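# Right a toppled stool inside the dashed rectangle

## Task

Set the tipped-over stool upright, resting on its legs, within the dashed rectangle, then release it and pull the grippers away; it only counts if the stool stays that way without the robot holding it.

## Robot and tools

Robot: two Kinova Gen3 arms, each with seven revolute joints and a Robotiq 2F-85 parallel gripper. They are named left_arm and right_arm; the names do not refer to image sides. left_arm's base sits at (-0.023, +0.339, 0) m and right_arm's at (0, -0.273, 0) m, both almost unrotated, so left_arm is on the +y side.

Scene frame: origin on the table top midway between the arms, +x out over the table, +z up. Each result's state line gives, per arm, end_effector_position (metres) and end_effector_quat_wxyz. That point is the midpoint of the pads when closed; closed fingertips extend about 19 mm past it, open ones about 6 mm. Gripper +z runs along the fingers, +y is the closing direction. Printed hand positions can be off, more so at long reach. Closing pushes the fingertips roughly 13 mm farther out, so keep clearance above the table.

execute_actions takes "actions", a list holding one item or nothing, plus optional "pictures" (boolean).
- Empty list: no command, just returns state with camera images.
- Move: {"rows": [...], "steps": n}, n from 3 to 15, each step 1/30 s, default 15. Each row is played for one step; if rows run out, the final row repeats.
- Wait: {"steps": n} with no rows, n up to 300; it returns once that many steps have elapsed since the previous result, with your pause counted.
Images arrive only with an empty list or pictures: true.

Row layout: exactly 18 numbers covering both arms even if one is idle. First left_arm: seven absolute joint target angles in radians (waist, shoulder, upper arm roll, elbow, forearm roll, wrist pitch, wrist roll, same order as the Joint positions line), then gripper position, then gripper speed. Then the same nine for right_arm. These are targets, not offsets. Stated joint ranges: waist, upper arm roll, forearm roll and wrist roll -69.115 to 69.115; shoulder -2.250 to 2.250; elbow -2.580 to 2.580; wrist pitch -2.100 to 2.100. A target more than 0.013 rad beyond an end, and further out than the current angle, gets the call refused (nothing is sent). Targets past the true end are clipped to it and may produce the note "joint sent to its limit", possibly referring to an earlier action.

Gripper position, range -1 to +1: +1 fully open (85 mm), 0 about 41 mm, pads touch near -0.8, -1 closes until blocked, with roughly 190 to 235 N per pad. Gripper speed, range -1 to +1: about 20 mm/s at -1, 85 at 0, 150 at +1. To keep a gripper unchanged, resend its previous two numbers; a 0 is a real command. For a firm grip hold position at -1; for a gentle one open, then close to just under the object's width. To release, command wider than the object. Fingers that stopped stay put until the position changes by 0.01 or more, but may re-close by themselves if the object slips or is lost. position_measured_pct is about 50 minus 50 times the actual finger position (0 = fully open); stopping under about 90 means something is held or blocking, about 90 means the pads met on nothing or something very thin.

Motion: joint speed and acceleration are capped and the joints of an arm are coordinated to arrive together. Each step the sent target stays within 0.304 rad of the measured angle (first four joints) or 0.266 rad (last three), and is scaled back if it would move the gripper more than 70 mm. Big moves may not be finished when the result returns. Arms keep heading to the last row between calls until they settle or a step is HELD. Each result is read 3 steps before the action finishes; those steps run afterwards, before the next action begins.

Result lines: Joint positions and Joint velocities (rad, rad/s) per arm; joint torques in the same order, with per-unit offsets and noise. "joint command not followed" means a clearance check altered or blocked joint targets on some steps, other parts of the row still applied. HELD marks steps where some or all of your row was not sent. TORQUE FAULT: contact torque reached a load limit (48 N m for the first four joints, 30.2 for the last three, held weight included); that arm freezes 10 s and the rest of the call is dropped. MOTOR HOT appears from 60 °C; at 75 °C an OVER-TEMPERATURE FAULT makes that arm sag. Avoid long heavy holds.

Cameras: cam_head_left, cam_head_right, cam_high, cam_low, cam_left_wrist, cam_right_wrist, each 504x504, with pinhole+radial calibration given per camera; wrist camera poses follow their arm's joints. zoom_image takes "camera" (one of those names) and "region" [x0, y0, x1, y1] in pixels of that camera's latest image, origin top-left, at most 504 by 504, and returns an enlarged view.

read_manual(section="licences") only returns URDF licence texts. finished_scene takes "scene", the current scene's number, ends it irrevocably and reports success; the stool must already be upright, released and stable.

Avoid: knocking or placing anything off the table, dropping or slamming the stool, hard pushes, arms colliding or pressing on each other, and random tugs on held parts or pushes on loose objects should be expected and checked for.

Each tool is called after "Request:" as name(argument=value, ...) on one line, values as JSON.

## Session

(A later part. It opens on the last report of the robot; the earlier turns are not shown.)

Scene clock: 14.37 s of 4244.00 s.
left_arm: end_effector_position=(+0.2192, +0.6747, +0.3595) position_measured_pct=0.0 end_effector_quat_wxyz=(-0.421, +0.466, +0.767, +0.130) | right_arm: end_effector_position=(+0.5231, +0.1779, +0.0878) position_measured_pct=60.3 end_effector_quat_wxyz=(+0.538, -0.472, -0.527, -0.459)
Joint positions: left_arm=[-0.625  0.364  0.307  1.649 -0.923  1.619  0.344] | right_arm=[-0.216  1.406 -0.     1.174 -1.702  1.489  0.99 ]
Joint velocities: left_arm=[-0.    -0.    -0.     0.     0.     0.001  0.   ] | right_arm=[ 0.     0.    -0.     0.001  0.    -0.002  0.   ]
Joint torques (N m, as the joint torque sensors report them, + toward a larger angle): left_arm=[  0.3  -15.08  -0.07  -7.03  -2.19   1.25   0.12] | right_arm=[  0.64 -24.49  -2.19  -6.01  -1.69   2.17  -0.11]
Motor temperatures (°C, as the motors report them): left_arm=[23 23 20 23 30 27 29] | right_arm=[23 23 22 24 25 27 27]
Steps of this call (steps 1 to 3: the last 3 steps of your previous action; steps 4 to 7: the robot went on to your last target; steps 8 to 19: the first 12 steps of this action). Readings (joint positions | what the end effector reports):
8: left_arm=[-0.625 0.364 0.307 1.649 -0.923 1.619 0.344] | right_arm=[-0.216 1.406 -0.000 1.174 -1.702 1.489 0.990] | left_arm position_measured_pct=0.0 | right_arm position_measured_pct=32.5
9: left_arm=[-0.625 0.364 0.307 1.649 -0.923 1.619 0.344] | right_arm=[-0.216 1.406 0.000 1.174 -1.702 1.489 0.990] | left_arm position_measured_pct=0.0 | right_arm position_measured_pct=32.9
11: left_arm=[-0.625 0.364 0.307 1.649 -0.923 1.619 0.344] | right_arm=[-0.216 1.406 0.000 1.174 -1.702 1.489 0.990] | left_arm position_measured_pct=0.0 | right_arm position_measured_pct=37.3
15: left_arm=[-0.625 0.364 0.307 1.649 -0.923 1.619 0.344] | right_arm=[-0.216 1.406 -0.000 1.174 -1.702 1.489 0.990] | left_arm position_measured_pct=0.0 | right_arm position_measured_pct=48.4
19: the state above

Request:
execute_actions(actions=[{"rows": [[-0.625,0.364,0.307,1.649,-0.923,1.619,0.344,1,0,-0.2159,1.4033,0,1.1753,-1.7017,1.4886,0.9891,-1,0],[-0.625,0.364,0.307,1.649,-0.923,1.619,0.344,1,0,-0.2159,1.3971,0,1.1790,-1.7015,1.4883,0.9866,-1,0],[-0.625,0.364,0.307,1.649,-0.923,1.619,0.344,1,0,-0.2159,1.3877,0,1.1847,-1.7012,1.4878,0.9829,-1,0],[-0.625,0.364,0.307,1.649,-0.923,1.619,0.344,1,0,-0.2159,1.3755,0,1.1920,-1.7008,1.4872,0.9781,-1,0],[-0.625,0.364,0.307,1.649,-0.923,1.619,0.344,1,0,-0.2159,1.3611,0,1.2008,-1.7003,1.4864,0.9724,-1,0],[-0.625,0.364,0.307,1.649,-0.923,1.619,0.344,1,0,-0.2159,1.3451,0,1.2104,-1.6998,1.4856,0.9661,-1,0],[-0.625,0.364,0.307,1.649,-0.923,1.619,0.344,1,0,-0.2159,1.3283,0,1.2205,-1.6992,1.4847,0.9595,-1,0],[-0.625,0.364,0.307,1.649,-0.923,1.619,0.344,1,0,-0.216,1.3111,0,1.2309,-1.6987,1.4839,0.9527,-1,0],[-0.625,0.364,0.307,1.649,-0.923,1.619,0.344,1,0,-0.216,1.2943,0,1.2410,-1.6981,1.4830,0.9461,-1,0],[-0.625,0.364,0.307,1.649,-0.923,1.619,0.344,1,0,-0.216,1.2783,0,1.2506,-1.6976,1.4822,0.9398,-1,0],[-0.625,0.364,0.307,1.649,-0.923,1.619,0.344,1,0,-0.216,1.2639,0,1.2594,-1.6971,1.4814,0.9341,-1,0],[-0.625,0.364,0.307,1.649,-0.923,1.619,0.344,1,0,-0.216,1.2517,0,1.2667,-1.6967,1.4808,0.9293,-1,0],[-0.625,0.364,0.307,1.649,-0.923,1.619,0.344,1,0,-0.216,1.2423,0,1.2724,-1.6964,1.4803,0.9256,-1,0],[-0.625,0.364,0.307,1.649,-0.923,1.619,0.344,1,0,-0.216,1.2361,0,1.2761,-1.6962,1.4800,0.9231,-1,0],[-0.625,0.364,0.307,1.649,-0.923,1.619,0.344,1,0,-0.216,1.2338,0,1.2775,-1.6961,1.4799,0.9222,-1,0]], "steps": 15}])

Request:
execute_actions(actions=[{"rows": [[-0.625,0.364,0.307,1.649,-0.923,1.619,0.344,1,0,-0.216,1.2338,0,1.2775,-1.6961,1.4799,0.9222,-1,0]], "steps": 6}], pictures=true)

Scene clock: 16.33 s of 4244.00 s.
left_arm: end_effector_position=(+0.2192, +0.6747, +0.3595) position_measured_pct=0.0 end_effector_quat_wxyz=(-0.421, +0.466, +0.767, +0.130) | right_arm: end_effector_position=(+0.5244, +0.1784, +0.1450) position_measured_pct=69.0 end_effector_quat_wxyz=(+0.538, -0.471, -0.527, -0.459)
Joint positions: left_arm=[-0.625  0.364  0.307  1.649 -0.923  1.619  0.344] | right_arm=[-0.216  1.287 -0.     1.245 -1.698  1.483  0.943]
Joint velocities: left_arm=[ 0.    -0.    -0.001  0.    -0.     0.    -0.001] | right_arm=[-0.    -0.449 -0.004  0.265  0.014 -0.018 -0.181]
Joint torques (N m, as the joint torque sensors report them, + toward a larger angle): left_arm=[  0.29 -14.88  -0.04  -6.91  -2.19   1.21   0.2 ] | right_arm=[  0.36 -27.58  -5.83  -7.12  -3.86   4.93  -0.74]
Motor temperatures (°C, as the motors report them): left_arm=[23 23 20 23 30 27 29] | right_arm=[23 23 22 24 25 27 27]
Steps of this call (steps 1 to 3: the last 3 steps of your previous action; steps 4 to 15: the robot went on to your last target; steps 16 to 47: nothing new was sent; steps 48 to 59: the first 12 steps of this action). Readings (joint positions | what the end effector reports):
48: left_arm=[-0.625 0.364 0.307 1.649 -0.923 1.619 0.344] | right_arm=[-0.216 1.405 0.000 1.174 -1.702 1.489 0.990] | left_arm position_measured_pct=0.0 | right_arm position_measured_pct=69.0
49: left_arm=[-0.625 0.364 0.307 1.649 -0.923 1.619 0.344] | right_arm=[-0.216 1.403 0.001 1.176 -1.701 1.487 0.990] | left_arm position_measured_pct=0.0 | right_arm position_measured_pct=69.0
51: left_arm=[-0.625 0.364 0.307 1.649 -0.923 1.619 0.344] | right_arm=[-0.216 1.393 0.002 1.183 -1.699 1.484 0.986] | left_arm position_measured_pct=0.0 | right_arm position_measured_pct=69.0
55: left_arm=[-0.625 0.364 0.307 1.649 -0.923 1.619 0.344] | right_arm=[-0.216 1.349 0.002 1.210 -1.699 1.484 0.968] | left_arm position_measured_pct=0.0 | right_arm position_measured_pct=69.0
59: the state above

Scene clock: 16.53 s of 4244.00 s.
left_arm: end_effector_position=(+0.2192, +0.6747, +0.3595) position_measured_pct=0.0 end_effector_quat_wxyz=(-0.421, +0.466, +0.767, +0.130) | right_arm: end_effector_position=(+0.5230, +0.1783, +0.1694) position_measured_pct=69.0 end_effector_quat_wxyz=(+0.539, -0.471, -0.526, -0.459)
Joint positions: left_arm=[-0.625  0.364  0.307  1.649 -0.923  1.619  0.344] | right_arm=[-0.216  1.237 -0.001  1.275 -1.697  1.481  0.922]
Joint velocities: left_arm=[ 0.001 -0.001 -0.002 -0.    -0.    -0.    -0.001] | right_arm=[-0.003 -0.02   0.006  0.026  0.015 -0.022 -0.003]
Joint torques (N m, as the joint torque sensors report them, + toward a larger angle): left_arm=[  0.36 -15.04  -0.1   -7.08  -2.17   1.22   0.11] | right_arm=[  0.75 -27.02  -4.93  -7.04  -3.8    4.41  -1.12]
Motor temperatures (°C, as the motors report them): left_arm=[23 23 20 23 30 27 29] | right_arm=[23 23 22 24 25 27 27]
Steps of this call (steps 1 to 3: the last 3 steps of your previous action; steps 4 to 6: the first 3 steps of this action). Readings (joint positions | what the end effector reports):
4: left_arm=[-0.625 0.364 0.307 1.649 -0.923 1.619 0.344] | right_arm=[-0.216 1.241 -0.001 1.273 -1.697 1.481 0.924] | left_arm position_measured_pct=0.0 | right_arm position_measured_pct=69.0
5: left_arm=[-0.625 0.364 0.307 1.649 -0.923 1.619 0.344] | right_arm=[-0.216 1.238 -0.001 1.274 -1.697 1.482 0.922] | left_arm position_measured_pct=0.0 | right_arm position_measured_pct=69.0
6: the state above
camera_calibration (this result's frames):
cam_left_wrist: T_world_to_cam=[[0.83007, 0.535252, -0.156492, -0.494662], [0.212651, -0.563229, -0.798469, 0.678989], [-0.515523, 0.629507, -0.581341, 0.0397328], [0, 0, 0, 1]] pos_world=[0.286699, 0.622183, 0.487839]
cam_right_wrist: T_world_to_cam=[[0.99358, 0.092145, -0.065629, -0.525195], [-0.0677795, 0.0204026, -0.997492, 0.25838], [-0.0905749, 0.995537, 0.0265171, 0.00942213], [0, 0, 0, 1]] pos_world=[0.540189, 0.0337424, 0.223014]

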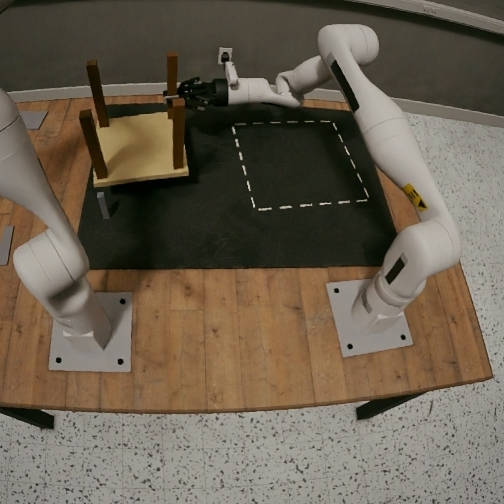

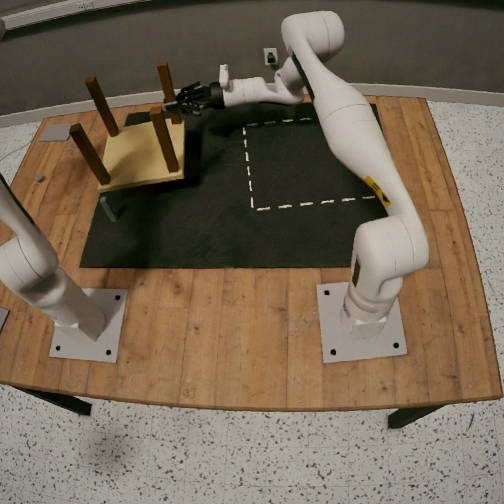

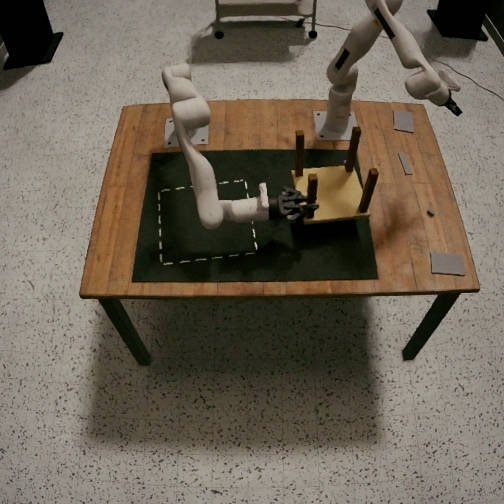

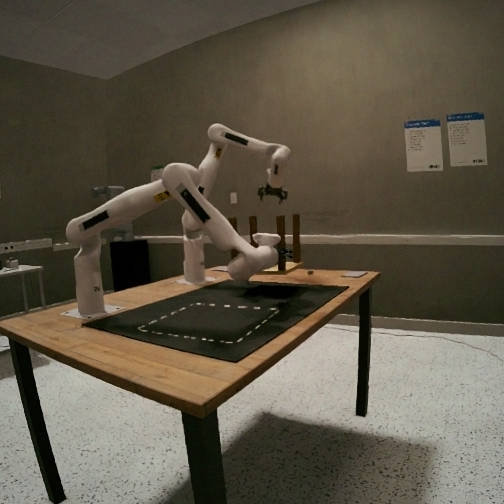

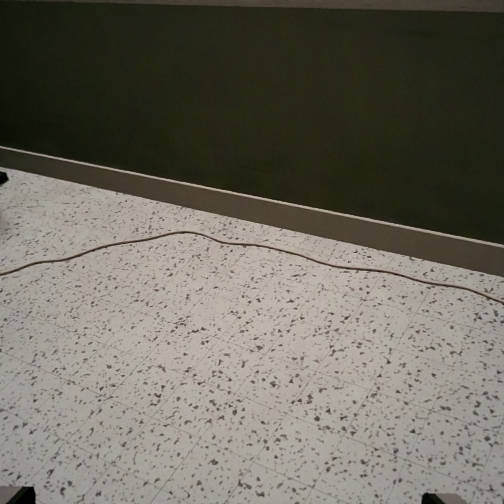

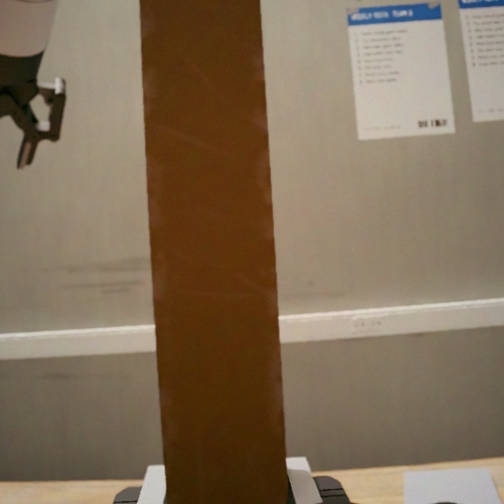

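Request:
zoom_image(camera="cam_low", region=[210, 200, 320, 300])

Region (210, 200, 320, 300) of cam_low's 504x504 image, scaled by 4.582, with more detail than that image has; it fills the top 458 rows of this view, and the rest is white.

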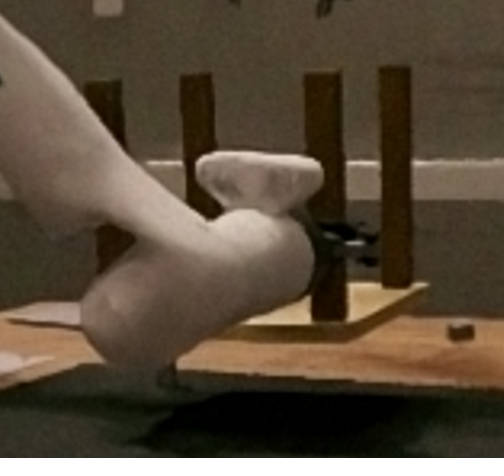

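Request:
execute_actions(actions=[{"rows": [[-0.625,0.364,0.307,1.649,-0.923,1.619,0.344,1,0,-0.2155,1.2336,0,1.2777,-1.6957,1.4802,0.9207,-1,0],[-0.625,0.364,0.307,1.649,-0.923,1.619,0.344,1,0,-0.2141,1.2331,0,1.2783,-1.6947,1.4811,0.9161,-1,0],[-0.625,0.364,0.307,1.649,-0.923,1.619,0.344,1,0,-0.2118,1.2323,0,1.2794,-1.6929,1.4827,0.9085,-1,0],[-0.625,0.364,0.307,1.649,-0.923,1.619,0.344,1,0,-0.2086,1.2311,0,1.2808,-1.6904,1.4849,0.8978,-1,0],[-0.625,0.364,0.307,1.649,-0.923,1.619,0.344,1,0,-0.2044,1.2297,0,1.2827,-1.6872,1.4876,0.8840,-1,0],[-0.625,0.364,0.307,1.649,-0.923,1.619,0.344,1,0,-0.1993,1.2279,0,1.2850,-1.6833,1.4910,0.8672,-1,0],[-0.625,0.364,0.307,1.649,-0.923,1.619,0.344,1,0,-0.1933,1.2258,0,1.2877,-1.6786,1.4950,0.8474,-1,0],[-0.625,0.364,0.307,1.649,-0.923,1.619,0.344,1,0,-0.1863,1.2234,0,1.2908,-1.6732,1.4995,0.8245,-1,0],[-0.625,0.364,0.307,1.649,-0.923,1.619,0.344,1,0,-0.1784,1.2207,0,1.2942,-1.6671,1.5047,0.7985,-1,0],[-0.625,0.364,0.307,1.649,-0.923,1.619,0.344,1,0,-0.1696,1.2178,0,1.2981,-1.6603,1.5104,0.7695,-1,0],[-0.625,0.364,0.307,1.649,-0.923,1.619,0.344,1,0,-0.1599,1.2146,0,1.3023,-1.6526,1.5166,0.7374,-1,0],[-0.625,0.364,0.307,1.649,-0.923,1.619,0.344,1,0,-0.1492,1.2112,0,1.3069,-1.6443,1.5234,0.7023,-1,0],[-0.625,0.364,0.307,1.649,-0.923,1.619,0.344,1,0,-0.1381,1.2077,0,1.3116,-1.6355,1.5304,0.6656,-1,0],[-0.625,0.364,0.307,1.649,-0.923,1.619,0.344,1,0,-0.1269,1.2043,0,1.3163,-1.6267,1.5373,0.6290,-1,0],[-0.625,0.364,0.307,1.649,-0.923,1.619,0.344,1,0,-0.1158,1.2009,0,1.3209,-1.6178,1.5442,0.5923,-1,0]], "steps": 15}])

Request:
execute_actions(actions=[{"rows": [[-0.625,0.364,0.307,1.649,-0.923,1.619,0.344,1,0,-0.1046,1.1977,0,1.3255,-1.6089,1.5510,0.5556,-1,0],[-0.625,0.364,0.307,1.649,-0.923,1.619,0.344,1,0,-0.0935,1.1945,0,1.3301,-1.5999,1.5578,0.5190,-1,0],[-0.625,0.364,0.307,1.649,-0.923,1.619,0.344,1,0,-0.0824,1.1914,0,1.3346,-1.5909,1.5644,0.4823,-1,0],[-0.625,0.364,0.307,1.649,-0.923,1.619,0.344,1,0,-0.0712,1.1884,0,1.3391,-1.5819,1.5710,0.4457,-1,0],[-0.625,0.364,0.307,1.649,-0.923,1.619,0.344,1,0,-0.0601,1.1855,0,1.3435,-1.5728,1.5776,0.4090,-1,0],[-0.625,0.364,0.307,1.649,-0.923,1.619,0.344,1,0,-0.0490,1.1827,0,1.3479,-1.5637,1.5840,0.3724,-1,0],[-0.625,0.364,0.307,1.649,-0.923,1.619,0.344,1,0,-0.0378,1.1799,0,1.3522,-1.5546,1.5904,0.3357,-1,0],[-0.625,0.364,0.307,1.649,-0.923,1.619,0.344,1,0,-0.0267,1.1773,0,1.3565,-1.5454,1.5968,0.2991,-1,0],[-0.625,0.364,0.307,1.649,-0.923,1.619,0.344,1,0,-0.0156,1.1747,0,1.3607,-1.5361,1.6030,0.2624,-1,0],[-0.625,0.364,0.307,1.649,-0.923,1.619,0.344,1,0,-0.0044,1.1722,0,1.3649,-1.5269,1.6092,0.2258,-1,0],[-0.625,0.364,0.307,1.649,-0.923,1.619,0.344,1,0,0.0067,1.1697,0,1.3690,-1.5175,1.6153,0.1891,-1,0],[-0.625,0.364,0.307,1.649,-0.923,1.619,0.344,1,0,0.0179,1.1674,0,1.3731,-1.5082,1.6214,0.1524,-1,0],[-0.625,0.364,0.307,1.649,-0.923,1.619,0.344,1,0,0.0290,1.1651,0,1.3772,-1.4988,1.6274,0.1158,-1,0],[-0.625,0.364,0.307,1.649,-0.923,1.619,0.344,1,0,0.0401,1.1630,0,1.3812,-1.4893,1.6333,0.0791,-1,0],[-0.625,0.364,0.307,1.649,-0.923,1.619,0.344,1,0,0.0513,1.1609,0,1.3852,-1.4798,1.6391,0.0425,-1,0]], "steps": 15}])

Request:
execute_actions(actions=[{"rows": [[-0.625,0.364,0.307,1.649,-0.923,1.619,0.344,1,0,0.0624,1.1588,0,1.3891,-1.4703,1.6449,0.0058,-1,0],[-0.625,0.364,0.307,1.649,-0.923,1.619,0.344,1,0,0.0735,1.1569,0,1.3930,-1.4607,1.6506,-0.0308,-1,0],[-0.625,0.364,0.307,1.649,-0.923,1.619,0.344,1,0,0.0847,1.1551,0,1.3968,-1.4511,1.6563,-0.0675,-1,0],[-0.625,0.364,0.307,1.649,-0.923,1.619,0.344,1,0,0.0958,1.1533,0,1.4006,-1.4415,1.6619,-0.1041,-1,0],[-0.625,0.364,0.307,1.649,-0.923,1.619,0.344,1,0,0.1069,1.1516,0,1.4043,-1.4318,1.6674,-0.1408,-1,0],[-0.625,0.364,0.307,1.649,-0.923,1.619,0.344,1,0,0.1181,1.1500,0,1.4080,-1.4220,1.6728,-0.1775,-1,0],[-0.625,0.364,0.307,1.649,-0.923,1.619,0.344,1,0,0.1292,1.1485,0,1.4117,-1.4123,1.6782,-0.2141,-1,0],[-0.625,0.364,0.307,1.649,-0.923,1.619,0.344,1,0,0.1404,1.1470,0,1.4153,-1.4024,1.6835,-0.2508,-1,0],[-0.625,0.364,0.307,1.649,-0.923,1.619,0.344,1,0,0.1515,1.1457,0,1.4188,-1.3926,1.6887,-0.2874,-1,0],[-0.625,0.364,0.307,1.649,-0.923,1.619,0.344,1,0,0.1626,1.1444,0,1.4224,-1.3827,1.6939,-0.3241,-1,0],[-0.625,0.364,0.307,1.649,-0.923,1.619,0.344,1,0,0.1738,1.1432,0,1.4258,-1.3727,1.6990,-0.3607,-1,0],[-0.625,0.364,0.307,1.649,-0.923,1.619,0.344,1,0,0.1849,1.1421,0,1.4293,-1.3628,1.7040,-0.3974,-1,0],[-0.625,0.364,0.307,1.649,-0.923,1.619,0.344,1,0,0.1960,1.1410,0,1.4326,-1.3527,1.7090,-0.4340,-1,0],[-0.625,0.364,0.307,1.649,-0.923,1.619,0.344,1,0,0.2072,1.1401,0,1.4360,-1.3427,1.7139,-0.4707,-1,0],[-0.625,0.364,0.307,1.649,-0.923,1.619,0.344,1,0,0.2183,1.1392,0,1.4393,-1.3326,1.7187,-0.5074,-1,0]], "steps": 15}])

Request:
execute_actions(actions=[{"rows": [[-0.625,0.364,0.307,1.649,-0.923,1.619,0.344,1,0,0.2294,1.1384,0,1.4425,-1.3224,1.7235,-0.5440,-1,0],[-0.625,0.364,0.307,1.649,-0.923,1.619,0.344,1,0,0.2406,1.1377,0,1.4457,-1.3122,1.7281,-0.5807,-1,0],[-0.625,0.364,0.307,1.649,-0.923,1.619,0.344,1,0,0.2517,1.1371,0,1.4488,-1.3020,1.7328,-0.6173,-1,0],[-0.625,0.364,0.307,1.649,-0.923,1.619,0.344,1,0,0.2628,1.1365,0,1.4519,-1.2917,1.7373,-0.6540,-1,0],[-0.625,0.364,0.307,1.649,-0.923,1.619,0.344,1,0,0.2740,1.1361,0,1.4550,-1.2814,1.7418,-0.6906,-1,0],[-0.625,0.364,0.307,1.649,-0.923,1.619,0.344,1,0,0.2851,1.1357,0,1.4580,-1.2710,1.7462,-0.7273,-1,0],[-0.625,0.364,0.307,1.649,-0.923,1.619,0.344,1,0,0.2962,1.1354,0,1.4610,-1.2606,1.7506,-0.7639,-1,0],[-0.625,0.364,0.307,1.649,-0.923,1.619,0.344,1,0,0.3074,1.1352,0,1.4639,-1.2502,1.7549,-0.8006,-1,0],[-0.625,0.364,0.307,1.649,-0.923,1.619,0.344,1,0,0.3185,1.1350,0,1.4668,-1.2397,1.7591,-0.8372,-1,0],[-0.625,0.364,0.307,1.649,-0.923,1.619,0.344,1,0,0.3297,1.1350,0,1.4696,-1.2292,1.7632,-0.8739,-1,0],[-0.625,0.364,0.307,1.649,-0.923,1.619,0.344,1,0,0.3408,1.1350,0,1.4724,-1.2186,1.7673,-0.9106,-1,0],[-0.625,0.364,0.307,1.649,-0.923,1.619,0.344,1,0,0.3519,1.1351,0,1.4752,-1.2080,1.7713,-0.9472,-1,0],[-0.625,0.364,0.307,1.649,-0.923,1.619,0.344,1,0,0.3631,1.1353,0,1.4779,-1.1974,1.7752,-0.9839,-1,0],[-0.625,0.364,0.307,1.649,-0.923,1.619,0.344,1,0,0.3742,1.1356,0,1.4805,-1.1867,1.7791,-1.0205,-1,0],[-0.625,0.364,0.307,1.649,-0.923,1.619,0.344,1,0,0.3853,1.1359,0,1.4831,-1.1759,1.7829,-1.0572,-1,0]], "steps": 15}])

Request:
execute_actions(actions=[{"rows": [[-0.625,0.364,0.307,1.649,-0.923,1.619,0.344,1,0,0.3965,1.1364,0,1.4857,-1.1652,1.7866,-1.0938,-1,0],[-0.625,0.364,0.307,1.649,-0.923,1.619,0.344,1,0,0.4076,1.1369,0,1.4882,-1.1544,1.7903,-1.1305,-1,0],[-0.625,0.364,0.307,1.649,-0.923,1.619,0.344,1,0,0.4187,1.1375,0,1.4907,-1.1435,1.7939,-1.1671,-1,0],[-0.625,0.364,0.307,1.649,-0.923,1.619,0.344,1,0,0.4299,1.1382,0,1.4931,-1.1326,1.7974,-1.2038,-1,0],[-0.625,0.364,0.307,1.649,-0.923,1.619,0.344,1,0,0.4410,1.1389,0,1.4955,-1.1217,1.8009,-1.2405,-1,0],[-0.625,0.364,0.307,1.649,-0.923,1.619,0.344,1,0,0.4522,1.1398,0,1.4979,-1.1107,1.8043,-1.2771,-1,0],[-0.625,0.364,0.307,1.649,-0.923,1.619,0.344,1,0,0.4633,1.1407,0,1.5001,-1.0997,1.8076,-1.3138,-1,0],[-0.625,0.364,0.307,1.649,-0.923,1.619,0.344,1,0,0.4744,1.1417,0,1.5024,-1.0886,1.8109,-1.3504,-1,0],[-0.625,0.364,0.307,1.649,-0.923,1.619,0.344,1,0,0.4856,1.1428,0,1.5046,-1.0775,1.8141,-1.3871,-1,0],[-0.625,0.364,0.307,1.649,-0.923,1.619,0.344,1,0,0.4967,1.1440,0,1.5068,-1.0664,1.8172,-1.4237,-1,0],[-0.625,0.364,0.307,1.649,-0.923,1.619,0.344,1,0,0.5078,1.1452,0,1.5089,-1.0552,1.8202,-1.4604,-1,0],[-0.625,0.364,0.307,1.649,-0.923,1.619,0.344,1,0,0.5190,1.1466,0,1.5109,-1.0440,1.8232,-1.4970,-1,0],[-0.625,0.364,0.307,1.649,-0.923,1.619,0.344,1,0,0.5301,1.1480,0,1.5130,-1.0327,1.8261,-1.5337,-1,0],[-0.625,0.364,0.307,1.649,-0.923,1.619,0.344,1,0,0.5412,1.1495,0,1.5149,-1.0214,1.8290,-1.5703,-1,0],[-0.625,0.364,0.307,1.649,-0.923,1.619,0.344,1,0,0.5524,1.1511,0,1.5169,-1.0100,1.8318,-1.6070,-1,0]], "steps": 15}])

Request:
execute_actions(actions=[{"rows": [[-0.625,0.364,0.307,1.649,-0.923,1.619,0.344,1,0,0.5635,1.1527,0,1.5187,-0.9986,1.8345,-1.6437,-1,0],[-0.625,0.364,0.307,1.649,-0.923,1.619,0.344,1,0,0.5747,1.1545,0,1.5206,-0.9872,1.8371,-1.6803,-1,0],[-0.625,0.364,0.307,1.649,-0.923,1.619,0.344,1,0,0.5858,1.1563,0,1.5224,-0.9757,1.8397,-1.7170,-1,0],[-0.625,0.364,0.307,1.649,-0.923,1.619,0.344,1,0,0.5965,1.1581,0,1.5241,-0.9647,1.8421,-1.7521,-1,0],[-0.625,0.364,0.307,1.649,-0.923,1.619,0.344,1,0,0.6062,1.1599,0,1.5256,-0.9546,1.8442,-1.7842,-1,0],[-0.625,0.364,0.307,1.649,-0.923,1.619,0.344,1,0,0.6150,1.1615,0,1.5269,-0.9454,1.8461,-1.8132,-1,0],[-0.625,0.364,0.307,1.649,-0.923,1.619,0.344,1,0,0.6229,1.1630,0,1.5280,-0.9372,1.8478,-1.8391,-1,0],[-0.625,0.364,0.307,1.649,-0.923,1.619,0.344,1,0,0.6299,1.1644,0,1.5290,-0.9299,1.8492,-1.8620,-1,0],[-0.625,0.364,0.307,1.649,-0.923,1.619,0.344,1,0,0.6359,1.1656,0,1.5299,-0.9236,1.8504,-1.8819,-1,0],[-0.625,0.364,0.307,1.649,-0.923,1.619,0.344,1,0,0.6410,1.1666,0,1.5306,-0.9182,1.8514,-1.8987,-1,0],[-0.625,0.364,0.307,1.649,-0.923,1.619,0.344,1,0,0.6452,1.1674,0,1.5312,-0.9138,1.8523,-1.9125,-1,0],[-0.625,0.364,0.307,1.649,-0.923,1.619,0.344,1,0,0.6484,1.1681,0,1.5316,-0.9104,1.8529,-1.9231,-1,0],[-0.625,0.364,0.307,1.649,-0.923,1.619,0.344,1,0,0.6507,1.1686,0,1.5319,-0.9080,1.8533,-1.9308,-1,0],[-0.625,0.364,0.307,1.649,-0.923,1.619,0.344,1,0,0.6521,1.1689,0,1.5321,-0.9065,1.8536,-1.9354,-1,0],[-0.625,0.364,0.307,1.649,-0.923,1.619,0.344,1,0,0.6526,1.1690,0,1.5322,-0.9060,1.8537,-1.9369,-1,0]], "steps": 15}])

Request:
execute_actions(actions=[{"rows": [[-0.625,0.364,0.307,1.649,-0.923,1.619,0.344,1,0,0.6526,1.1690,0,1.5322,-0.9060,1.8537,-1.9369,-1,0]], "steps": 6}], pictures=true)

Scene clock: 20.43 s of 4244.00 s.
left_arm: end_effector_position=(+0.2192, +0.6747, +0.3595) position_measured_pct=0.0 end_effector_quat_wxyz=(-0.421, +0.466, +0.767, +0.130) | right_arm: end_effector_position=(+0.5257, +0.1513, +0.1763) position_measured_pct=69.0 end_effector_quat_wxyz=(+0.572, -0.509, -0.489, -0.418)
Joint positions: left_arm=[-0.625  0.364  0.307  1.649 -0.923  1.619  0.344] | right_arm=[-0.17   1.218 -0.     1.298 -1.661  1.509  0.775]
Joint velocities: left_arm=[-0.001  0.    -0.001 -0.    -0.001  0.002 -0.   ] | right_arm=[ 0.247 -0.082 -0.001  0.108  0.189  0.156 -0.808]
Joint torques (N m, as the joint torque sensors report them, + toward a larger angle): left_arm=[  0.27 -14.96   0.01  -7.17  -2.04   1.2    0.2 ] | right_arm=[  1.11 -28.09  -4.99  -7.14  -3.89   4.93  -0.93]
Motor temperatures (°C, as the motors report them): left_arm=[23 23 20 23 30 27 29] | right_arm=[23 23 22 24 25 27 27]
Steps of this call (steps 1 to 3: the last 3 steps of your previous action; steps 4 to 15: the robot went on to your last target; steps 16 to 90: nothing new was sent; then 0.50 s passed at rest; steps 91 to 102: the first 12 steps of this action). Readings (joint positions | what the end effector reports):
91: left_arm=[-0.625 0.364 0.307 1.649 -0.923 1.619 0.344] | right_arm=[-0.216 1.234 -0.000 1.278 -1.696 1.480 0.922] | left_arm position_measured_pct=0.0 | right_arm position_measured_pct=69.0
92: left_arm=[-0.625 0.364 0.307 1.649 -0.923 1.619 0.344] | right_arm=[-0.215 1.234 -0.000 1.278 -1.696 1.480 0.920] | left_arm position_measured_pct=0.0 | right_arm position_measured_pct=69.0
94: left_arm=[-0.625 0.364 0.307 1.649 -0.923 1.619 0.344] | right_arm=[-0.212 1.232 -0.000 1.279 -1.693 1.482 0.911] | left_arm position_measured_pct=0.0 | right_arm position_measured_pct=69.0
98: left_arm=[-0.625 0.364 0.307 1.649 -0.923 1.619 0.344] | right_arm=[-0.197 1.227 -0.000 1.286 -1.682 1.492 0.863] | left_arm position_measured_pct=0.0 | right_arm position_measured_pct=69.0
102: the state above

Scene clock: 20.93 s of 4244.00 s.
left_arm: end_effector_position=(+0.2192, +0.6747, +0.3595) position_measured_pct=0.0 end_effector_quat_wxyz=(-0.421, +0.466, +0.767, +0.130) | right_arm: end_effector_position=(+0.5246, +0.0598, +0.1908) position_measured_pct=69.0 end_effector_quat_wxyz=(+0.663, -0.619, -0.337, -0.252)
Joint positions: left_arm=[-0.625  0.364  0.307  1.649 -0.923  1.619  0.344] | right_arm=[-0.013  1.174 -0.     1.361 -1.534  1.604  0.255]
Joint velocities: left_arm=[-0.001 -0.    -0.    -0.     0.     0.    -0.   ] | right_arm=[ 0.333 -0.077  0.     0.125  0.276  0.184 -1.093]
Joint torques (N m, as the joint torque sensors report them, + toward a larger angle): left_arm=[  0.34 -15.06  -0.02  -7.04  -2.03   1.26   0.15] | right_arm=[  0.52 -26.48  -4.98  -6.59  -3.7    4.47  -0.92]
Motor temperatures (°C, as the motors report them): left_arm=[23 23 20 23 30 27 29] | right_arm=[23 23 22 24 25 27 27]
Steps of this call (steps 1 to 3: the last 3 steps of your previous action; steps 4 to 15: the first 12 steps of this action). Readings (joint positions | what the end effector reports):
4: left_arm=[-0.625 0.364 0.307 1.649 -0.923 1.619 0.344] | right_arm=[-0.133 1.206 -0.000 1.314 -1.632 1.533 0.650] | left_arm position_measured_pct=0.0 | right_arm position_measured_pct=69.0
5: left_arm=[-0.625 0.364 0.307 1.649 -0.923 1.619 0.344] | right_arm=[-0.122 1.203 -0.000 1.318 -1.624 1.540 0.616] | left_arm position_measured_pct=0.0 | right_arm position_measured_pct=69.0
7: left_arm=[-0.625 0.364 0.307 1.649 -0.923 1.619 0.344] | right_arm=[-0.101 1.197 -0.000 1.327 -1.606 1.553 0.546] | left_arm position_measured_pct=0.0 | right_arm position_measured_pct=69.0
11: left_arm=[-0.625 0.364 0.307 1.649 -0.923 1.619 0.344] | right_arm=[-0.058 1.185 -0.000 1.344 -1.571 1.579 0.401] | left_arm position_measured_pct=0.0 | right_arm position_measured_pct=69.0
15: the state above

Scene clock: 21.43 s of 4244.00 s.
left_arm: end_effector_position=(+0.2192, +0.6747, +0.3595) position_measured_pct=0.0 end_effector_quat_wxyz=(-0.421, +0.466, +0.767, +0.130) | right_arm: end_effector_position=(+0.5085, -0.0337, +0.1954) position_measured_pct=69.0 end_effector_quat_wxyz=(+0.706, -0.692, -0.143, -0.049)
Joint positions: left_arm=[-0.625  0.364  0.307  1.649 -0.923  1.619  0.344] | right_arm=[ 0.154  1.146 -0.     1.419 -1.391  1.69  -0.294]
Joint velocities: left_arm=[ 0.001 -0.    -0.001  0.     0.001  0.001  0.001] | right_arm=[ 0.334 -0.037 -0.002  0.107  0.296  0.155 -1.096]
Joint torques (N m, as the joint torque sensors report them, + toward a larger angle): left_arm=[  0.21 -14.99  -0.05  -7.01  -2.12   1.29   0.17] | right_arm=[  0.34 -25.22  -5.33  -5.44  -3.52   5.01  -0.52]
Motor temperatures (°C, as the motors report them): left_arm=[23 23 20 23 30 27 29] | right_arm=[23 23 22 24 25 27 27]
Steps of this call (steps 1 to 3: the last 3 steps of your previous action; steps 4 to 15: the first 12 steps of this action). Readings (joint positions | what the end effector reports):
4: left_arm=[-0.625 0.364 0.307 1.649 -0.923 1.619 0.344] | right_arm=[0.031 1.165 -0.000 1.378 -1.497 1.628 0.109] | left_arm position_measured_pct=0.0 | right_arm position_measured_pct=69.0
5: left_arm=[-0.625 0.364 0.307 1.649 -0.923 1.619 0.344] | right_arm=[0.042 1.163 -0.000 1.382 -1.488 1.634 0.072] | left_arm position_measured_pct=0.0 | right_arm position_measured_pct=69.0
7: left_arm=[-0.625 0.364 0.307 1.649 -0.923 1.619 0.344] | right_arm=[0.065 1.159 -0.000 1.390 -1.469 1.646 -0.001] | left_arm position_measured_pct=0.0 | right_arm position_measured_pct=69.0
11: left_arm=[-0.625 0.364 0.307 1.649 -0.923 1.619 0.344] | right_arm=[0.109 1.152 -0.000 1.405 -1.430 1.668 -0.148] | left_arm position_measured_pct=0.0 | right_arm position_measured_pct=69.0
15: the state above

Scene clock: 21.93 s of 4244.00 s.
left_arm: end_effector_position=(+0.2192, +0.6747, +0.3595) position_measured_pct=0.0 end_effector_quat_wxyz=(-0.421, +0.466, +0.767, +0.130) | right_arm: end_effector_position=(+0.4770, -0.1182, +0.1917) position_measured_pct=69.0 end_effector_quat_wxyz=(+0.686, -0.704, +0.070, +0.167)
Joint positions: left_arm=[-0.625  0.364  0.307  1.649 -0.923  1.619  0.344] | right_arm=[ 0.315  1.135 -0.002  1.468 -1.237  1.76  -0.844]
Joint velocities: left_arm=[ 0.     0.    -0.001  0.    -0.001  0.001  0.   ] | right_arm=[ 0.383 -0.008  0.038  0.073  0.29   0.141 -1.097]
Joint torques (N m, as the joint torque sensors report them, + toward a larger angle): left_arm=[  0.3  -15.17  -0.09  -7.06  -2.     1.28   0.22] | right_arm=[  0.   -23.76  -4.02  -4.78  -2.97   4.71   0.  ]
Motor temperatures (°C, as the motors report them): left_arm=[23 23 20 23 30 27 29] | right_arm=[23 23 22 24 25 27 27]
Steps of this call (steps 1 to 3: the last 3 steps of your previous action; steps 4 to 15: the first 12 steps of this action). Readings (joint positions | what the end effector reports):
4: left_arm=[-0.625 0.364 0.307 1.649 -0.923 1.619 0.344] | right_arm=[0.198 1.141 -0.000 1.433 -1.351 1.710 -0.441] | left_arm position_measured_pct=0.0 | right_arm position_measured_pct=69.0
5: left_arm=[-0.625 0.364 0.307 1.649 -0.923 1.619 0.344] | right_arm=[0.209 1.140 -0.000 1.436 -1.341 1.715 -0.477] | left_arm position_measured_pct=0.0 | right_arm position_measured_pct=69.0
7: left_arm=[-0.625 0.364 0.307 1.649 -0.923 1.619 0.344] | right_arm=[0.232 1.138 -0.000 1.443 -1.321 1.724 -0.551] | left_arm position_measured_pct=0.0 | right_arm position_measured_pct=69.0
11: left_arm=[-0.625 0.364 0.307 1.649 -0.923 1.619 0.344] | right_arm=[0.271 1.136 -0.003 1.456 -1.277 1.741 -0.697] | left_arm position_measured_pct=0.0 | right_arm position_measured_pct=69.0
15: the state above

Scene clock: 22.43 s of 4244.00 s.
left_arm: end_effector_position=(+0.2192, +0.6747, +0.3595) position_measured_pct=0.0 end_effector_quat_wxyz=(-0.421, +0.466, +0.767, +0.130) | right_arm: end_effector_position=(+0.4351, -0.2012, +0.1805) position_measured_pct=69.0 end_effector_quat_wxyz=(+0.602, -0.649, +0.286, +0.367)
Joint positions: left_arm=[-0.625  0.364  0.307  1.649 -0.923  1.619  0.344] | right_arm=[ 0.488  1.143 -0.     1.505 -1.076  1.815 -1.394]
Joint velocities: left_arm=[ 0.001  0.001 -0.001  0.001 -0.    -0.     0.   ] | right_arm=[ 0.333  0.034 -0.001  0.065  0.332  0.094 -1.096]
Joint torques (N m, as the joint torque sensors report them, + toward a larger angle): left_arm=[  0.44 -15.02  -0.12  -7.    -2.06   1.16   0.16] | right_arm=[  0.19 -23.07  -4.89  -3.37  -2.75   5.13   0.34]
Motor temperatures (°C, as the motors report them): left_arm=[23 23 20 23 30 27 29] | right_arm=[23 23 22 24 25 27 27]
Steps of this call (steps 1 to 3: the last 3 steps of your previous action; steps 4 to 15: the first 12 steps of this action). Readings (joint positions | what the end effector reports):
4: left_arm=[-0.625 0.364 0.307 1.649 -0.923 1.619 0.344] | right_arm=[0.364 1.135 0.000 1.478 -1.196 1.776 -0.991] | left_arm position_measured_pct=0.0 | right_arm position_measured_pct=69.0
5: left_arm=[-0.625 0.364 0.307 1.649 -0.923 1.619 0.344] | right_arm=[0.375 1.136 0.000 1.481 -1.185 1.780 -1.027] | left_arm position_measured_pct=0.0 | right_arm position_measured_pct=69.0
7: left_arm=[-0.625 0.364 0.307 1.649 -0.923 1.619 0.344] | right_arm=[0.398 1.137 0.000 1.486 -1.163 1.787 -1.101] | left_arm position_measured_pct=0.0 | right_arm position_measured_pct=69.0
11: left_arm=[-0.625 0.364 0.307 1.649 -0.923 1.619 0.344] | right_arm=[0.443 1.139 -0.000 1.496 -1.120 1.801 -1.247] | left_arm position_measured_pct=0.0 | right_arm position_measured_pct=69.0
15: the state above

Scene clock: 22.93 s of 4244.00 s.
left_arm: end_effector_position=(+0.2192, +0.6747, +0.3595) position_measured_pct=0.0 end_effector_quat_wxyz=(-0.421, +0.466, +0.767, +0.130) | right_arm: end_effector_position=(+0.3852, -0.2651, +0.1660) position_measured_pct=69.0 end_effector_quat_wxyz=(+0.472, -0.539, +0.458, +0.526)
Joint positions: left_arm=[-0.625  0.364  0.307  1.649 -0.923  1.619  0.344] | right_arm=[ 0.638  1.166  0.001  1.53  -0.92   1.851 -1.892]
Joint velocities: left_arm=[ 0.001 -0.     0.001  0.     0.001  0.002 -0.   ] | right_arm=[ 0.169  0.034  0.001  0.025  0.186  0.036 -0.574]
Joint torques (N m, as the joint torque sensors report them, + toward a larger angle): left_arm=[  0.34 -15.03  -0.06  -7.11  -2.2    1.17   0.13] | right_arm=[ -0.83 -22.87  -4.79  -2.93  -2.54   5.15   0.49]
Motor temperatures (°C, as the motors report them): left_arm=[23 23 20 23 30 27 29] | right_arm=[23 24 22 24 25 27 27]
Steps of this call (steps 1 to 3: the last 3 steps of your previous action; steps 4 to 15: the first 12 steps of this action). Readings (joint positions | what the end effector reports):
4: left_arm=[-0.625 0.364 0.307 1.649 -0.923 1.619 0.344] | right_arm=[0.532 1.148 -0.000 1.513 -1.031 1.827 -1.540] | left_arm position_measured_pct=0.0 | right_arm position_measured_pct=69.0
5: left_arm=[-0.625 0.364 0.307 1.649 -0.923 1.619 0.344] | right_arm=[0.543 1.150 -0.000 1.515 -1.019 1.829 -1.577] | left_arm position_measured_pct=0.0 | right_arm position_measured_pct=69.0
7: left_arm=[-0.625 0.364 0.307 1.649 -0.923 1.619 0.344] | right_arm=[0.566 1.153 -0.000 1.519 -0.997 1.835 -1.650] | left_arm position_measured_pct=0.0 | right_arm position_measured_pct=69.0
11: left_arm=[-0.625 0.364 0.307 1.649 -0.923 1.619 0.344] | right_arm=[0.607 1.160 0.000 1.526 -0.953 1.844 -1.789] | left_arm position_measured_pct=0.0 | right_arm position_measured_pct=69.0
15: the state above

Scene clock: 23.13 s of 4244.00 s.
left_arm: end_effector_position=(+0.2192, +0.6747, +0.3595) position_measured_pct=0.0 end_effector_quat_wxyz=(-0.421, +0.466, +0.767, +0.130) | right_arm: end_effector_position=(+0.3803, -0.2703, +0.1647) position_measured_pct=69.0 end_effector_quat_wxyz=(+0.458, -0.527, +0.472, +0.538)
Joint positions: left_arm=[-0.625  0.364  0.307  1.649 -0.923  1.619  0.344] | right_arm=[ 0.651  1.169  0.     1.532 -0.906  1.854 -1.937]
Joint velocities: left_arm=[-0.    -0.001 -0.001 -0.     0.001 -0.001  0.   ] | right_arm=[ 0.009  0.001 -0.01  -0.    -0.004  0.005 -0.003]
Joint torques (N m, as the joint torque sensors report them, + toward a larger angle): left_arm=[  0.16 -15.08   0.04  -7.2   -2.04   1.17   0.1 ] | right_arm=[  0.46 -23.15  -5.02  -2.13  -2.52   5.81   0.72]
Motor temperatures (°C, as the motors report them): left_arm=[23 23 20 23 30 27 29] | right_arm=[23 24 22 24 25 27 27]
Steps of this call (steps 1 to 3: the last 3 steps of your previous action; steps 4 to 6: the first 3 steps of this action). Readings (joint positions | what the end effector reports):
4: left_arm=[-0.625 0.364 0.307 1.649 -0.923 1.619 0.344] | right_arm=[0.651 1.169 0.001 1.532 -0.906 1.853 -1.935] | left_arm position_measured_pct=0.0 | right_arm position_measured_pct=69.0
5: left_arm=[-0.625 0.364 0.307 1.649 -0.923 1.619 0.344] | right_arm=[0.651 1.169 0.001 1.532 -0.906 1.853 -1.937] | left_arm position_measured_pct=0.0 | right_arm position_measured_pct=69.0
6: the state above
camera_calibration (this result's frames):
cam_left_wrist: T_world_to_cam=[[0.83007, 0.535252, -0.156492, -0.494662], [0.212651, -0.563229, -0.798469, 0.678989], [-0.515523, 0.629507, -0.581341, 0.0397328], [0, 0, 0, 1]] pos_world=[0.286699, 0.622183, 0.487839]
cam_right_wrist: T_world_to_cam=[[-0.982182, -0.176428, 0.0647374, 0.314973], [0.059418, 0.0352741, 0.99761, -0.119827], [-0.17829, 0.983681, -0.0241626, 0.481692], [0, 0, 0, 1]] pos_world=[0.402362, -0.414035, 0.110789]

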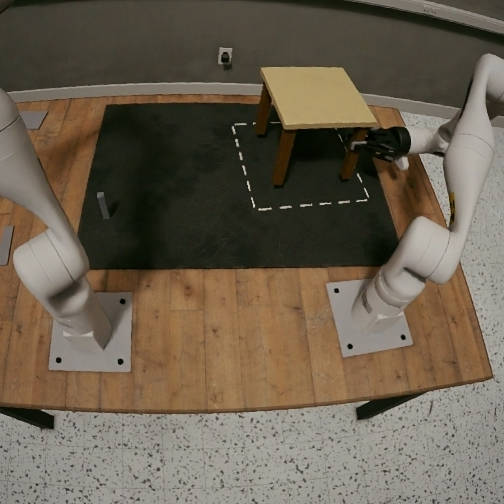

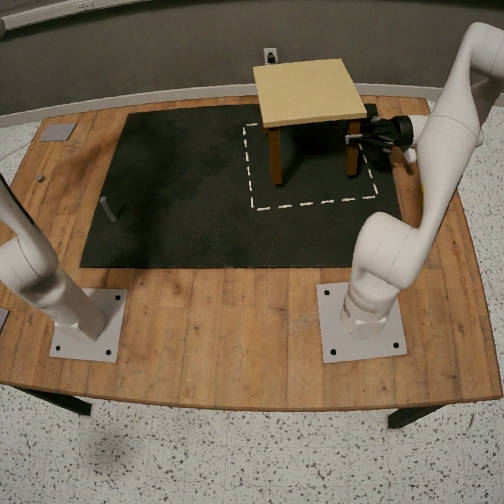

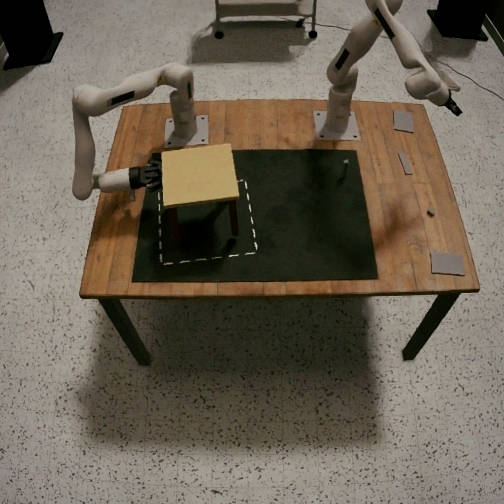

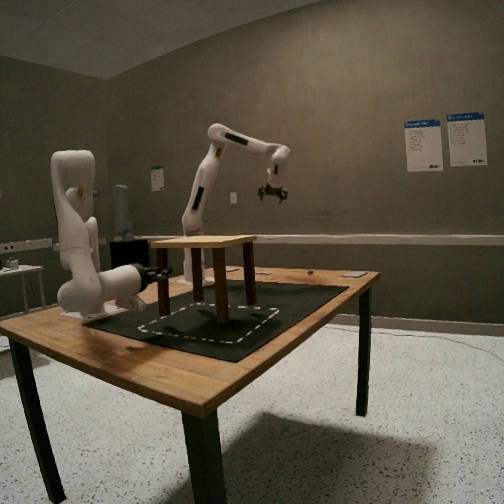

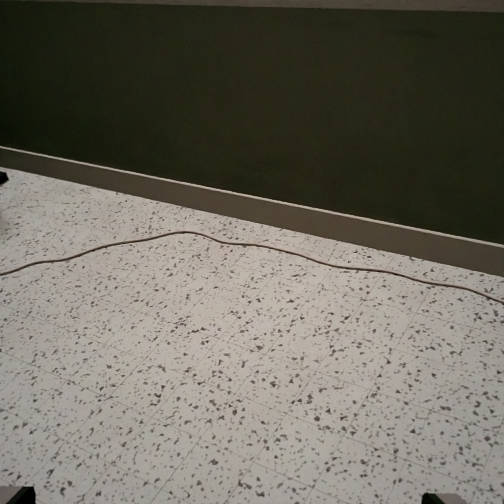

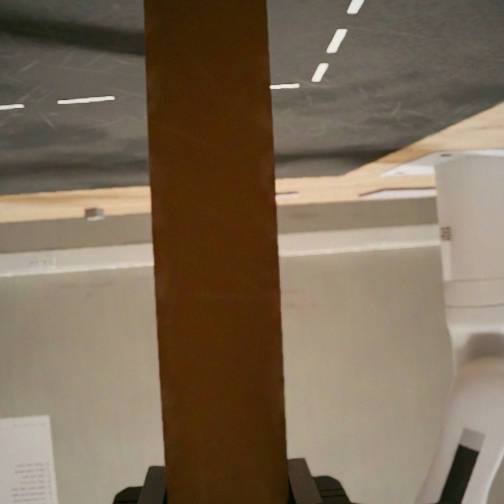

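The flip worked. Now I'll check the gap under the feet and whether the stool is level.

Request:
zoom_image(camera="cam_low", region=[105, 225, 285, 350])

Request:
zoom_image(camera="cam_high", region=[140, 135, 270, 270])

Request:
zoom_image(camera="cam_head_left", region=[225, 55, 415, 220])

Region (105, 225, 285, 350) of cam_low's 504x504 image, scaled by 2.800, with more detail than that image has; it fills the top 350 rows of this view, and the rest is white.

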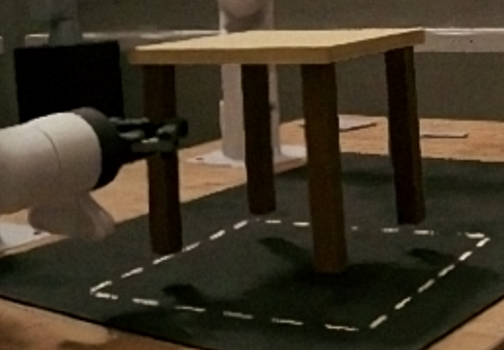

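Region (140, 135, 270, 270) of cam_high's 504x504 image, scaled by 3.733, with more detail than that image has; it fills the left 485 columns of this view, and the rest is white.

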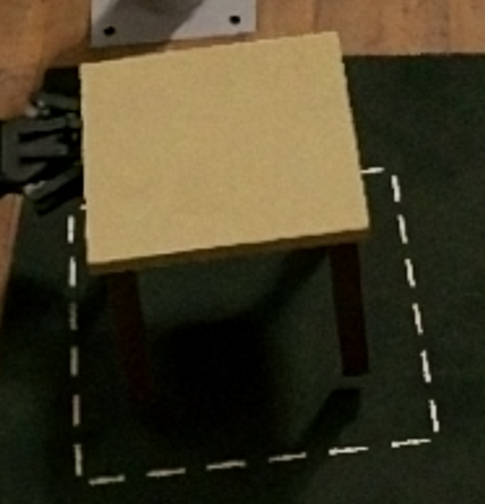

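Region (225, 55, 415, 220) of cam_head_left's 504x504 image, scaled by 2.653, with more detail than that image has; it fills the top 438 rows of this view, and the rest is white.

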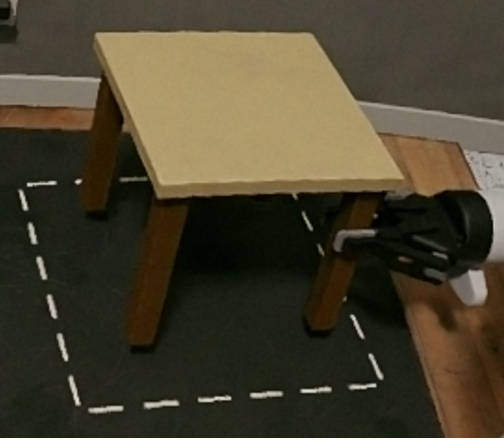

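Request:
execute_actions(actions=[{"rows": [[-0.625,0.364,0.307,1.649,-0.923,1.619,0.344,1,0,0.6526,1.1703,0,1.5316,-0.9060,1.8536,-1.9364,-1,0],[-0.625,0.364,0.307,1.649,-0.923,1.619,0.344,1,0,0.6526,1.1736,0,1.5300,-0.9058,1.8533,-1.9350,-1,0],[-0.625,0.364,0.307,1.649,-0.923,1.619,0.344,1,0,0.6526,1.1782,0,1.5279,-0.9057,1.8529,-1.9331,-1,0],[-0.625,0.364,0.307,1.649,-0.923,1.619,0.344,1,0,0.6526,1.1841,0,1.5251,-0.9055,1.8525,-1.9307,-1,0],[-0.625,0.364,0.307,1.649,-0.923,1.619,0.344,1,0,0.6526,1.1907,0,1.5220,-0.9053,1.8519,-1.9280,-1,0],[-0.625,0.364,0.307,1.649,-0.923,1.619,0.344,1,0,0.6526,1.1980,0,1.5186,-0.9050,1.8513,-1.9251,-1,0],[-0.625,0.364,0.307,1.649,-0.923,1.619,0.344,1,0,0.6526,1.2052,0,1.5152,-0.9048,1.8507,-1.9221,-1,0],[-0.625,0.364,0.307,1.649,-0.923,1.619,0.344,1,0,0.6526,1.2124,0,1.5118,-0.9045,1.8501,-1.9191,-1,0],[-0.625,0.364,0.307,1.649,-0.923,1.619,0.344,1,0,0.6526,1.2190,0,1.5087,-0.9043,1.8496,-1.9165,-1,0],[-0.625,0.364,0.307,1.649,-0.923,1.619,0.344,1,0,0.6526,1.2249,0,1.5059,-0.9041,1.8491,-1.9140,-1,0],[-0.625,0.364,0.307,1.649,-0.923,1.619,0.344,1,0,0.6526,1.2302,0,1.5035,-0.9040,1.8487,-1.9119,-1,0],[-0.625,0.364,0.307,1.649,-0.923,1.619,0.344,1,0,0.6526,1.2348,0,1.5013,-0.9038,1.8483,-1.9100,-1,0],[-0.625,0.364,0.307,1.649,-0.923,1.619,0.344,1,0,0.6526,1.2372,0,1.5000,-0.9035,1.8476,-1.9091,-1,0],[-0.625,0.364,0.307,1.649,-0.923,1.619,0.344,1,0,0.6526,1.2392,0,1.4989,-0.9033,1.8470,-1.9083,-1,0],[-0.625,0.364,0.307,1.649,-0.923,1.619,0.344,1,0,0.6526,1.2409,0,1.4980,-0.9032,1.8465,-1.9077,-1,0]], "steps": 15}])

Request:
execute_actions(actions=[{"rows": [[-0.625,0.364,0.307,1.649,-0.923,1.619,0.344,1,0,0.6526,1.2425,0,1.4972,-0.9030,1.8461,-1.9071,-1,0],[-0.625,0.364,0.307,1.649,-0.923,1.619,0.344,1,0,0.6526,1.2440,0,1.4963,-0.9028,1.8457,-1.9065,-1,0],[-0.625,0.364,0.307,1.649,-0.923,1.619,0.344,1,0,0.6526,1.2455,0,1.4955,-0.9027,1.8452,-1.9059,-1,0],[-0.625,0.364,0.307,1.649,-0.923,1.619,0.344,1,0,0.6526,1.2471,0,1.4947,-0.9025,1.8448,-1.9054,-1,0],[-0.625,0.364,0.307,1.649,-0.923,1.619,0.344,1,0,0.6526,1.2486,0,1.4939,-0.9024,1.8443,-1.9048,-1,0],[-0.625,0.364,0.307,1.649,-0.923,1.619,0.344,1,0,0.6526,1.2501,0,1.4930,-0.9022,1.8439,-1.9042,-1,0]], "steps": 12}])

Scene clock: 25.47 s of 4244.00 s.
left_arm: end_effector_position=(+0.2192, +0.6747, +0.3595) position_measured_pct=0.0 end_effector_quat_wxyz=(-0.421, +0.466, +0.767, +0.130) | right_arm: end_effector_position=(+0.3804, -0.2707, +0.1431) position_measured_pct=69.0 end_effector_quat_wxyz=(+0.462, -0.523, +0.468, +0.542)
Joint positions: left_arm=[-0.625  0.364  0.307  1.649 -0.923  1.619  0.344] | right_arm=[ 0.653  1.226  0.     1.505 -0.904  1.849 -1.914]
Joint velocities: left_arm=[-0.    -0.003  0.001 -0.001  0.     0.001  0.   ] | right_arm=[-0.001  0.161 -0.001 -0.078  0.006 -0.015  0.069]
Joint torques (N m, as the joint torque sensors report them, + toward a larger angle): left_arm=[  0.21 -14.91  -0.21  -7.    -2.08   1.16   0.11] | right_arm=[  0.22 -22.75  -3.89  -1.69  -2.52   5.89   0.42]
Motor temperatures (°C, as the motors report them): left_arm=[23 23 20 23 30 27 29] | right_arm=[23 24 22 24 25 27 27]
Steps of this call (steps 1 to 3: the last 3 steps of your previous action; steps 4 to 15: the robot went on to your last target; steps 16 to 58: nothing new was sent; steps 59 to 70: the first 12 steps of this action). Readings (joint positions | what the end effector reports):
59: left_arm=[-0.625 0.364 0.307 1.649 -0.923 1.619 0.344] | right_arm=[0.653 1.169 -0.000 1.532 -0.906 1.854 -1.937] | left_arm position_measured_pct=0.0 | right_arm position_measured_pct=69.0
60: left_arm=[-0.625 0.364 0.307 1.649 -0.923 1.619 0.344] | right_arm=[0.653 1.171 -0.000 1.531 -0.906 1.854 -1.936] | left_arm position_measured_pct=0.0 | right_arm position_measured_pct=69.0
62: left_arm=[-0.625 0.364 0.307 1.649 -0.923 1.619 0.344] | right_arm=[0.653 1.178 -0.000 1.528 -0.906 1.854 -1.934] | left_arm position_measured_pct=0.0 | right_arm position_measured_pct=69.0
66: left_arm=[-0.625 0.364 0.307 1.649 -0.923 1.619 0.344] | right_arm=[0.653 1.201 -0.000 1.517 -0.905 1.851 -1.924] | left_arm position_measured_pct=0.0 | right_arm position_measured_pct=69.0
70: the state above

Scene clock: 25.87 s of 4244.00 s.
left_arm: end_effector_position=(+0.2192, +0.6747, +0.3595) position_measured_pct=0.0 end_effector_quat_wxyz=(-0.421, +0.466, +0.767, +0.130) | right_arm: end_effector_position=(+0.3804, -0.2707, +0.1332) position_measured_pct=69.0 end_effector_quat_wxyz=(+0.463, -0.523, +0.468, +0.542)
Joint positions: left_arm=[-0.625  0.364  0.307  1.649 -0.923  1.619  0.344] | right_arm=[ 0.653  1.249 -0.     1.493 -0.902  1.844 -1.904]
Joint velocities: left_arm=[ 0.     0.002  0.     0.     0.    -0.    -0.   ] | right_arm=[ 0.001  0.005  0.001 -0.003 -0.003 -0.    -0.001]
Joint torques (N m, as the joint torque sensors report them, + toward a larger angle): left_arm=[  0.37 -14.88  -0.18  -6.98  -2.17   1.23   0.23] | right_arm=[  0.26 -22.23  -4.45  -1.84  -2.26   5.43   0.53]
Motor temperatures (°C, as the motors report them): left_arm=[23 23 20 23 30 27 29] | right_arm=[23 24 22 24 25 27 27]
Steps of this call (steps 1 to 3: the last 3 steps of your previous action; steps 4 to 12: the first 9 steps of this action). Readings (joint positions | what the end effector reports):
4: left_arm=[-0.625 0.364 0.307 1.649 -0.923 1.619 0.344] | right_arm=[0.653 1.239 0.000 1.499 -0.903 1.846 -1.908] | left_arm position_measured_pct=0.0 | right_arm position_measured_pct=69.0
5: left_arm=[-0.625 0.364 0.307 1.649 -0.923 1.619 0.344] | right_arm=[0.653 1.241 0.000 1.498 -0.903 1.846 -1.907] | left_arm position_measured_pct=0.0 | right_arm position_measured_pct=69.0
7: left_arm=[-0.625 0.364 0.307 1.649 -0.923 1.619 0.344] | right_arm=[0.653 1.244 0.000 1.496 -0.903 1.845 -1.906] | left_arm position_measured_pct=0.0 | right_arm position_measured_pct=69.0
11: left_arm=[-0.625 0.364 0.307 1.649 -0.923 1.619 0.344] | right_arm=[0.653 1.249 -0.000 1.493 -0.902 1.844 -1.904] | left_arm position_measured_pct=0.0 | right_arm position_measured_pct=69.0
12: the state above


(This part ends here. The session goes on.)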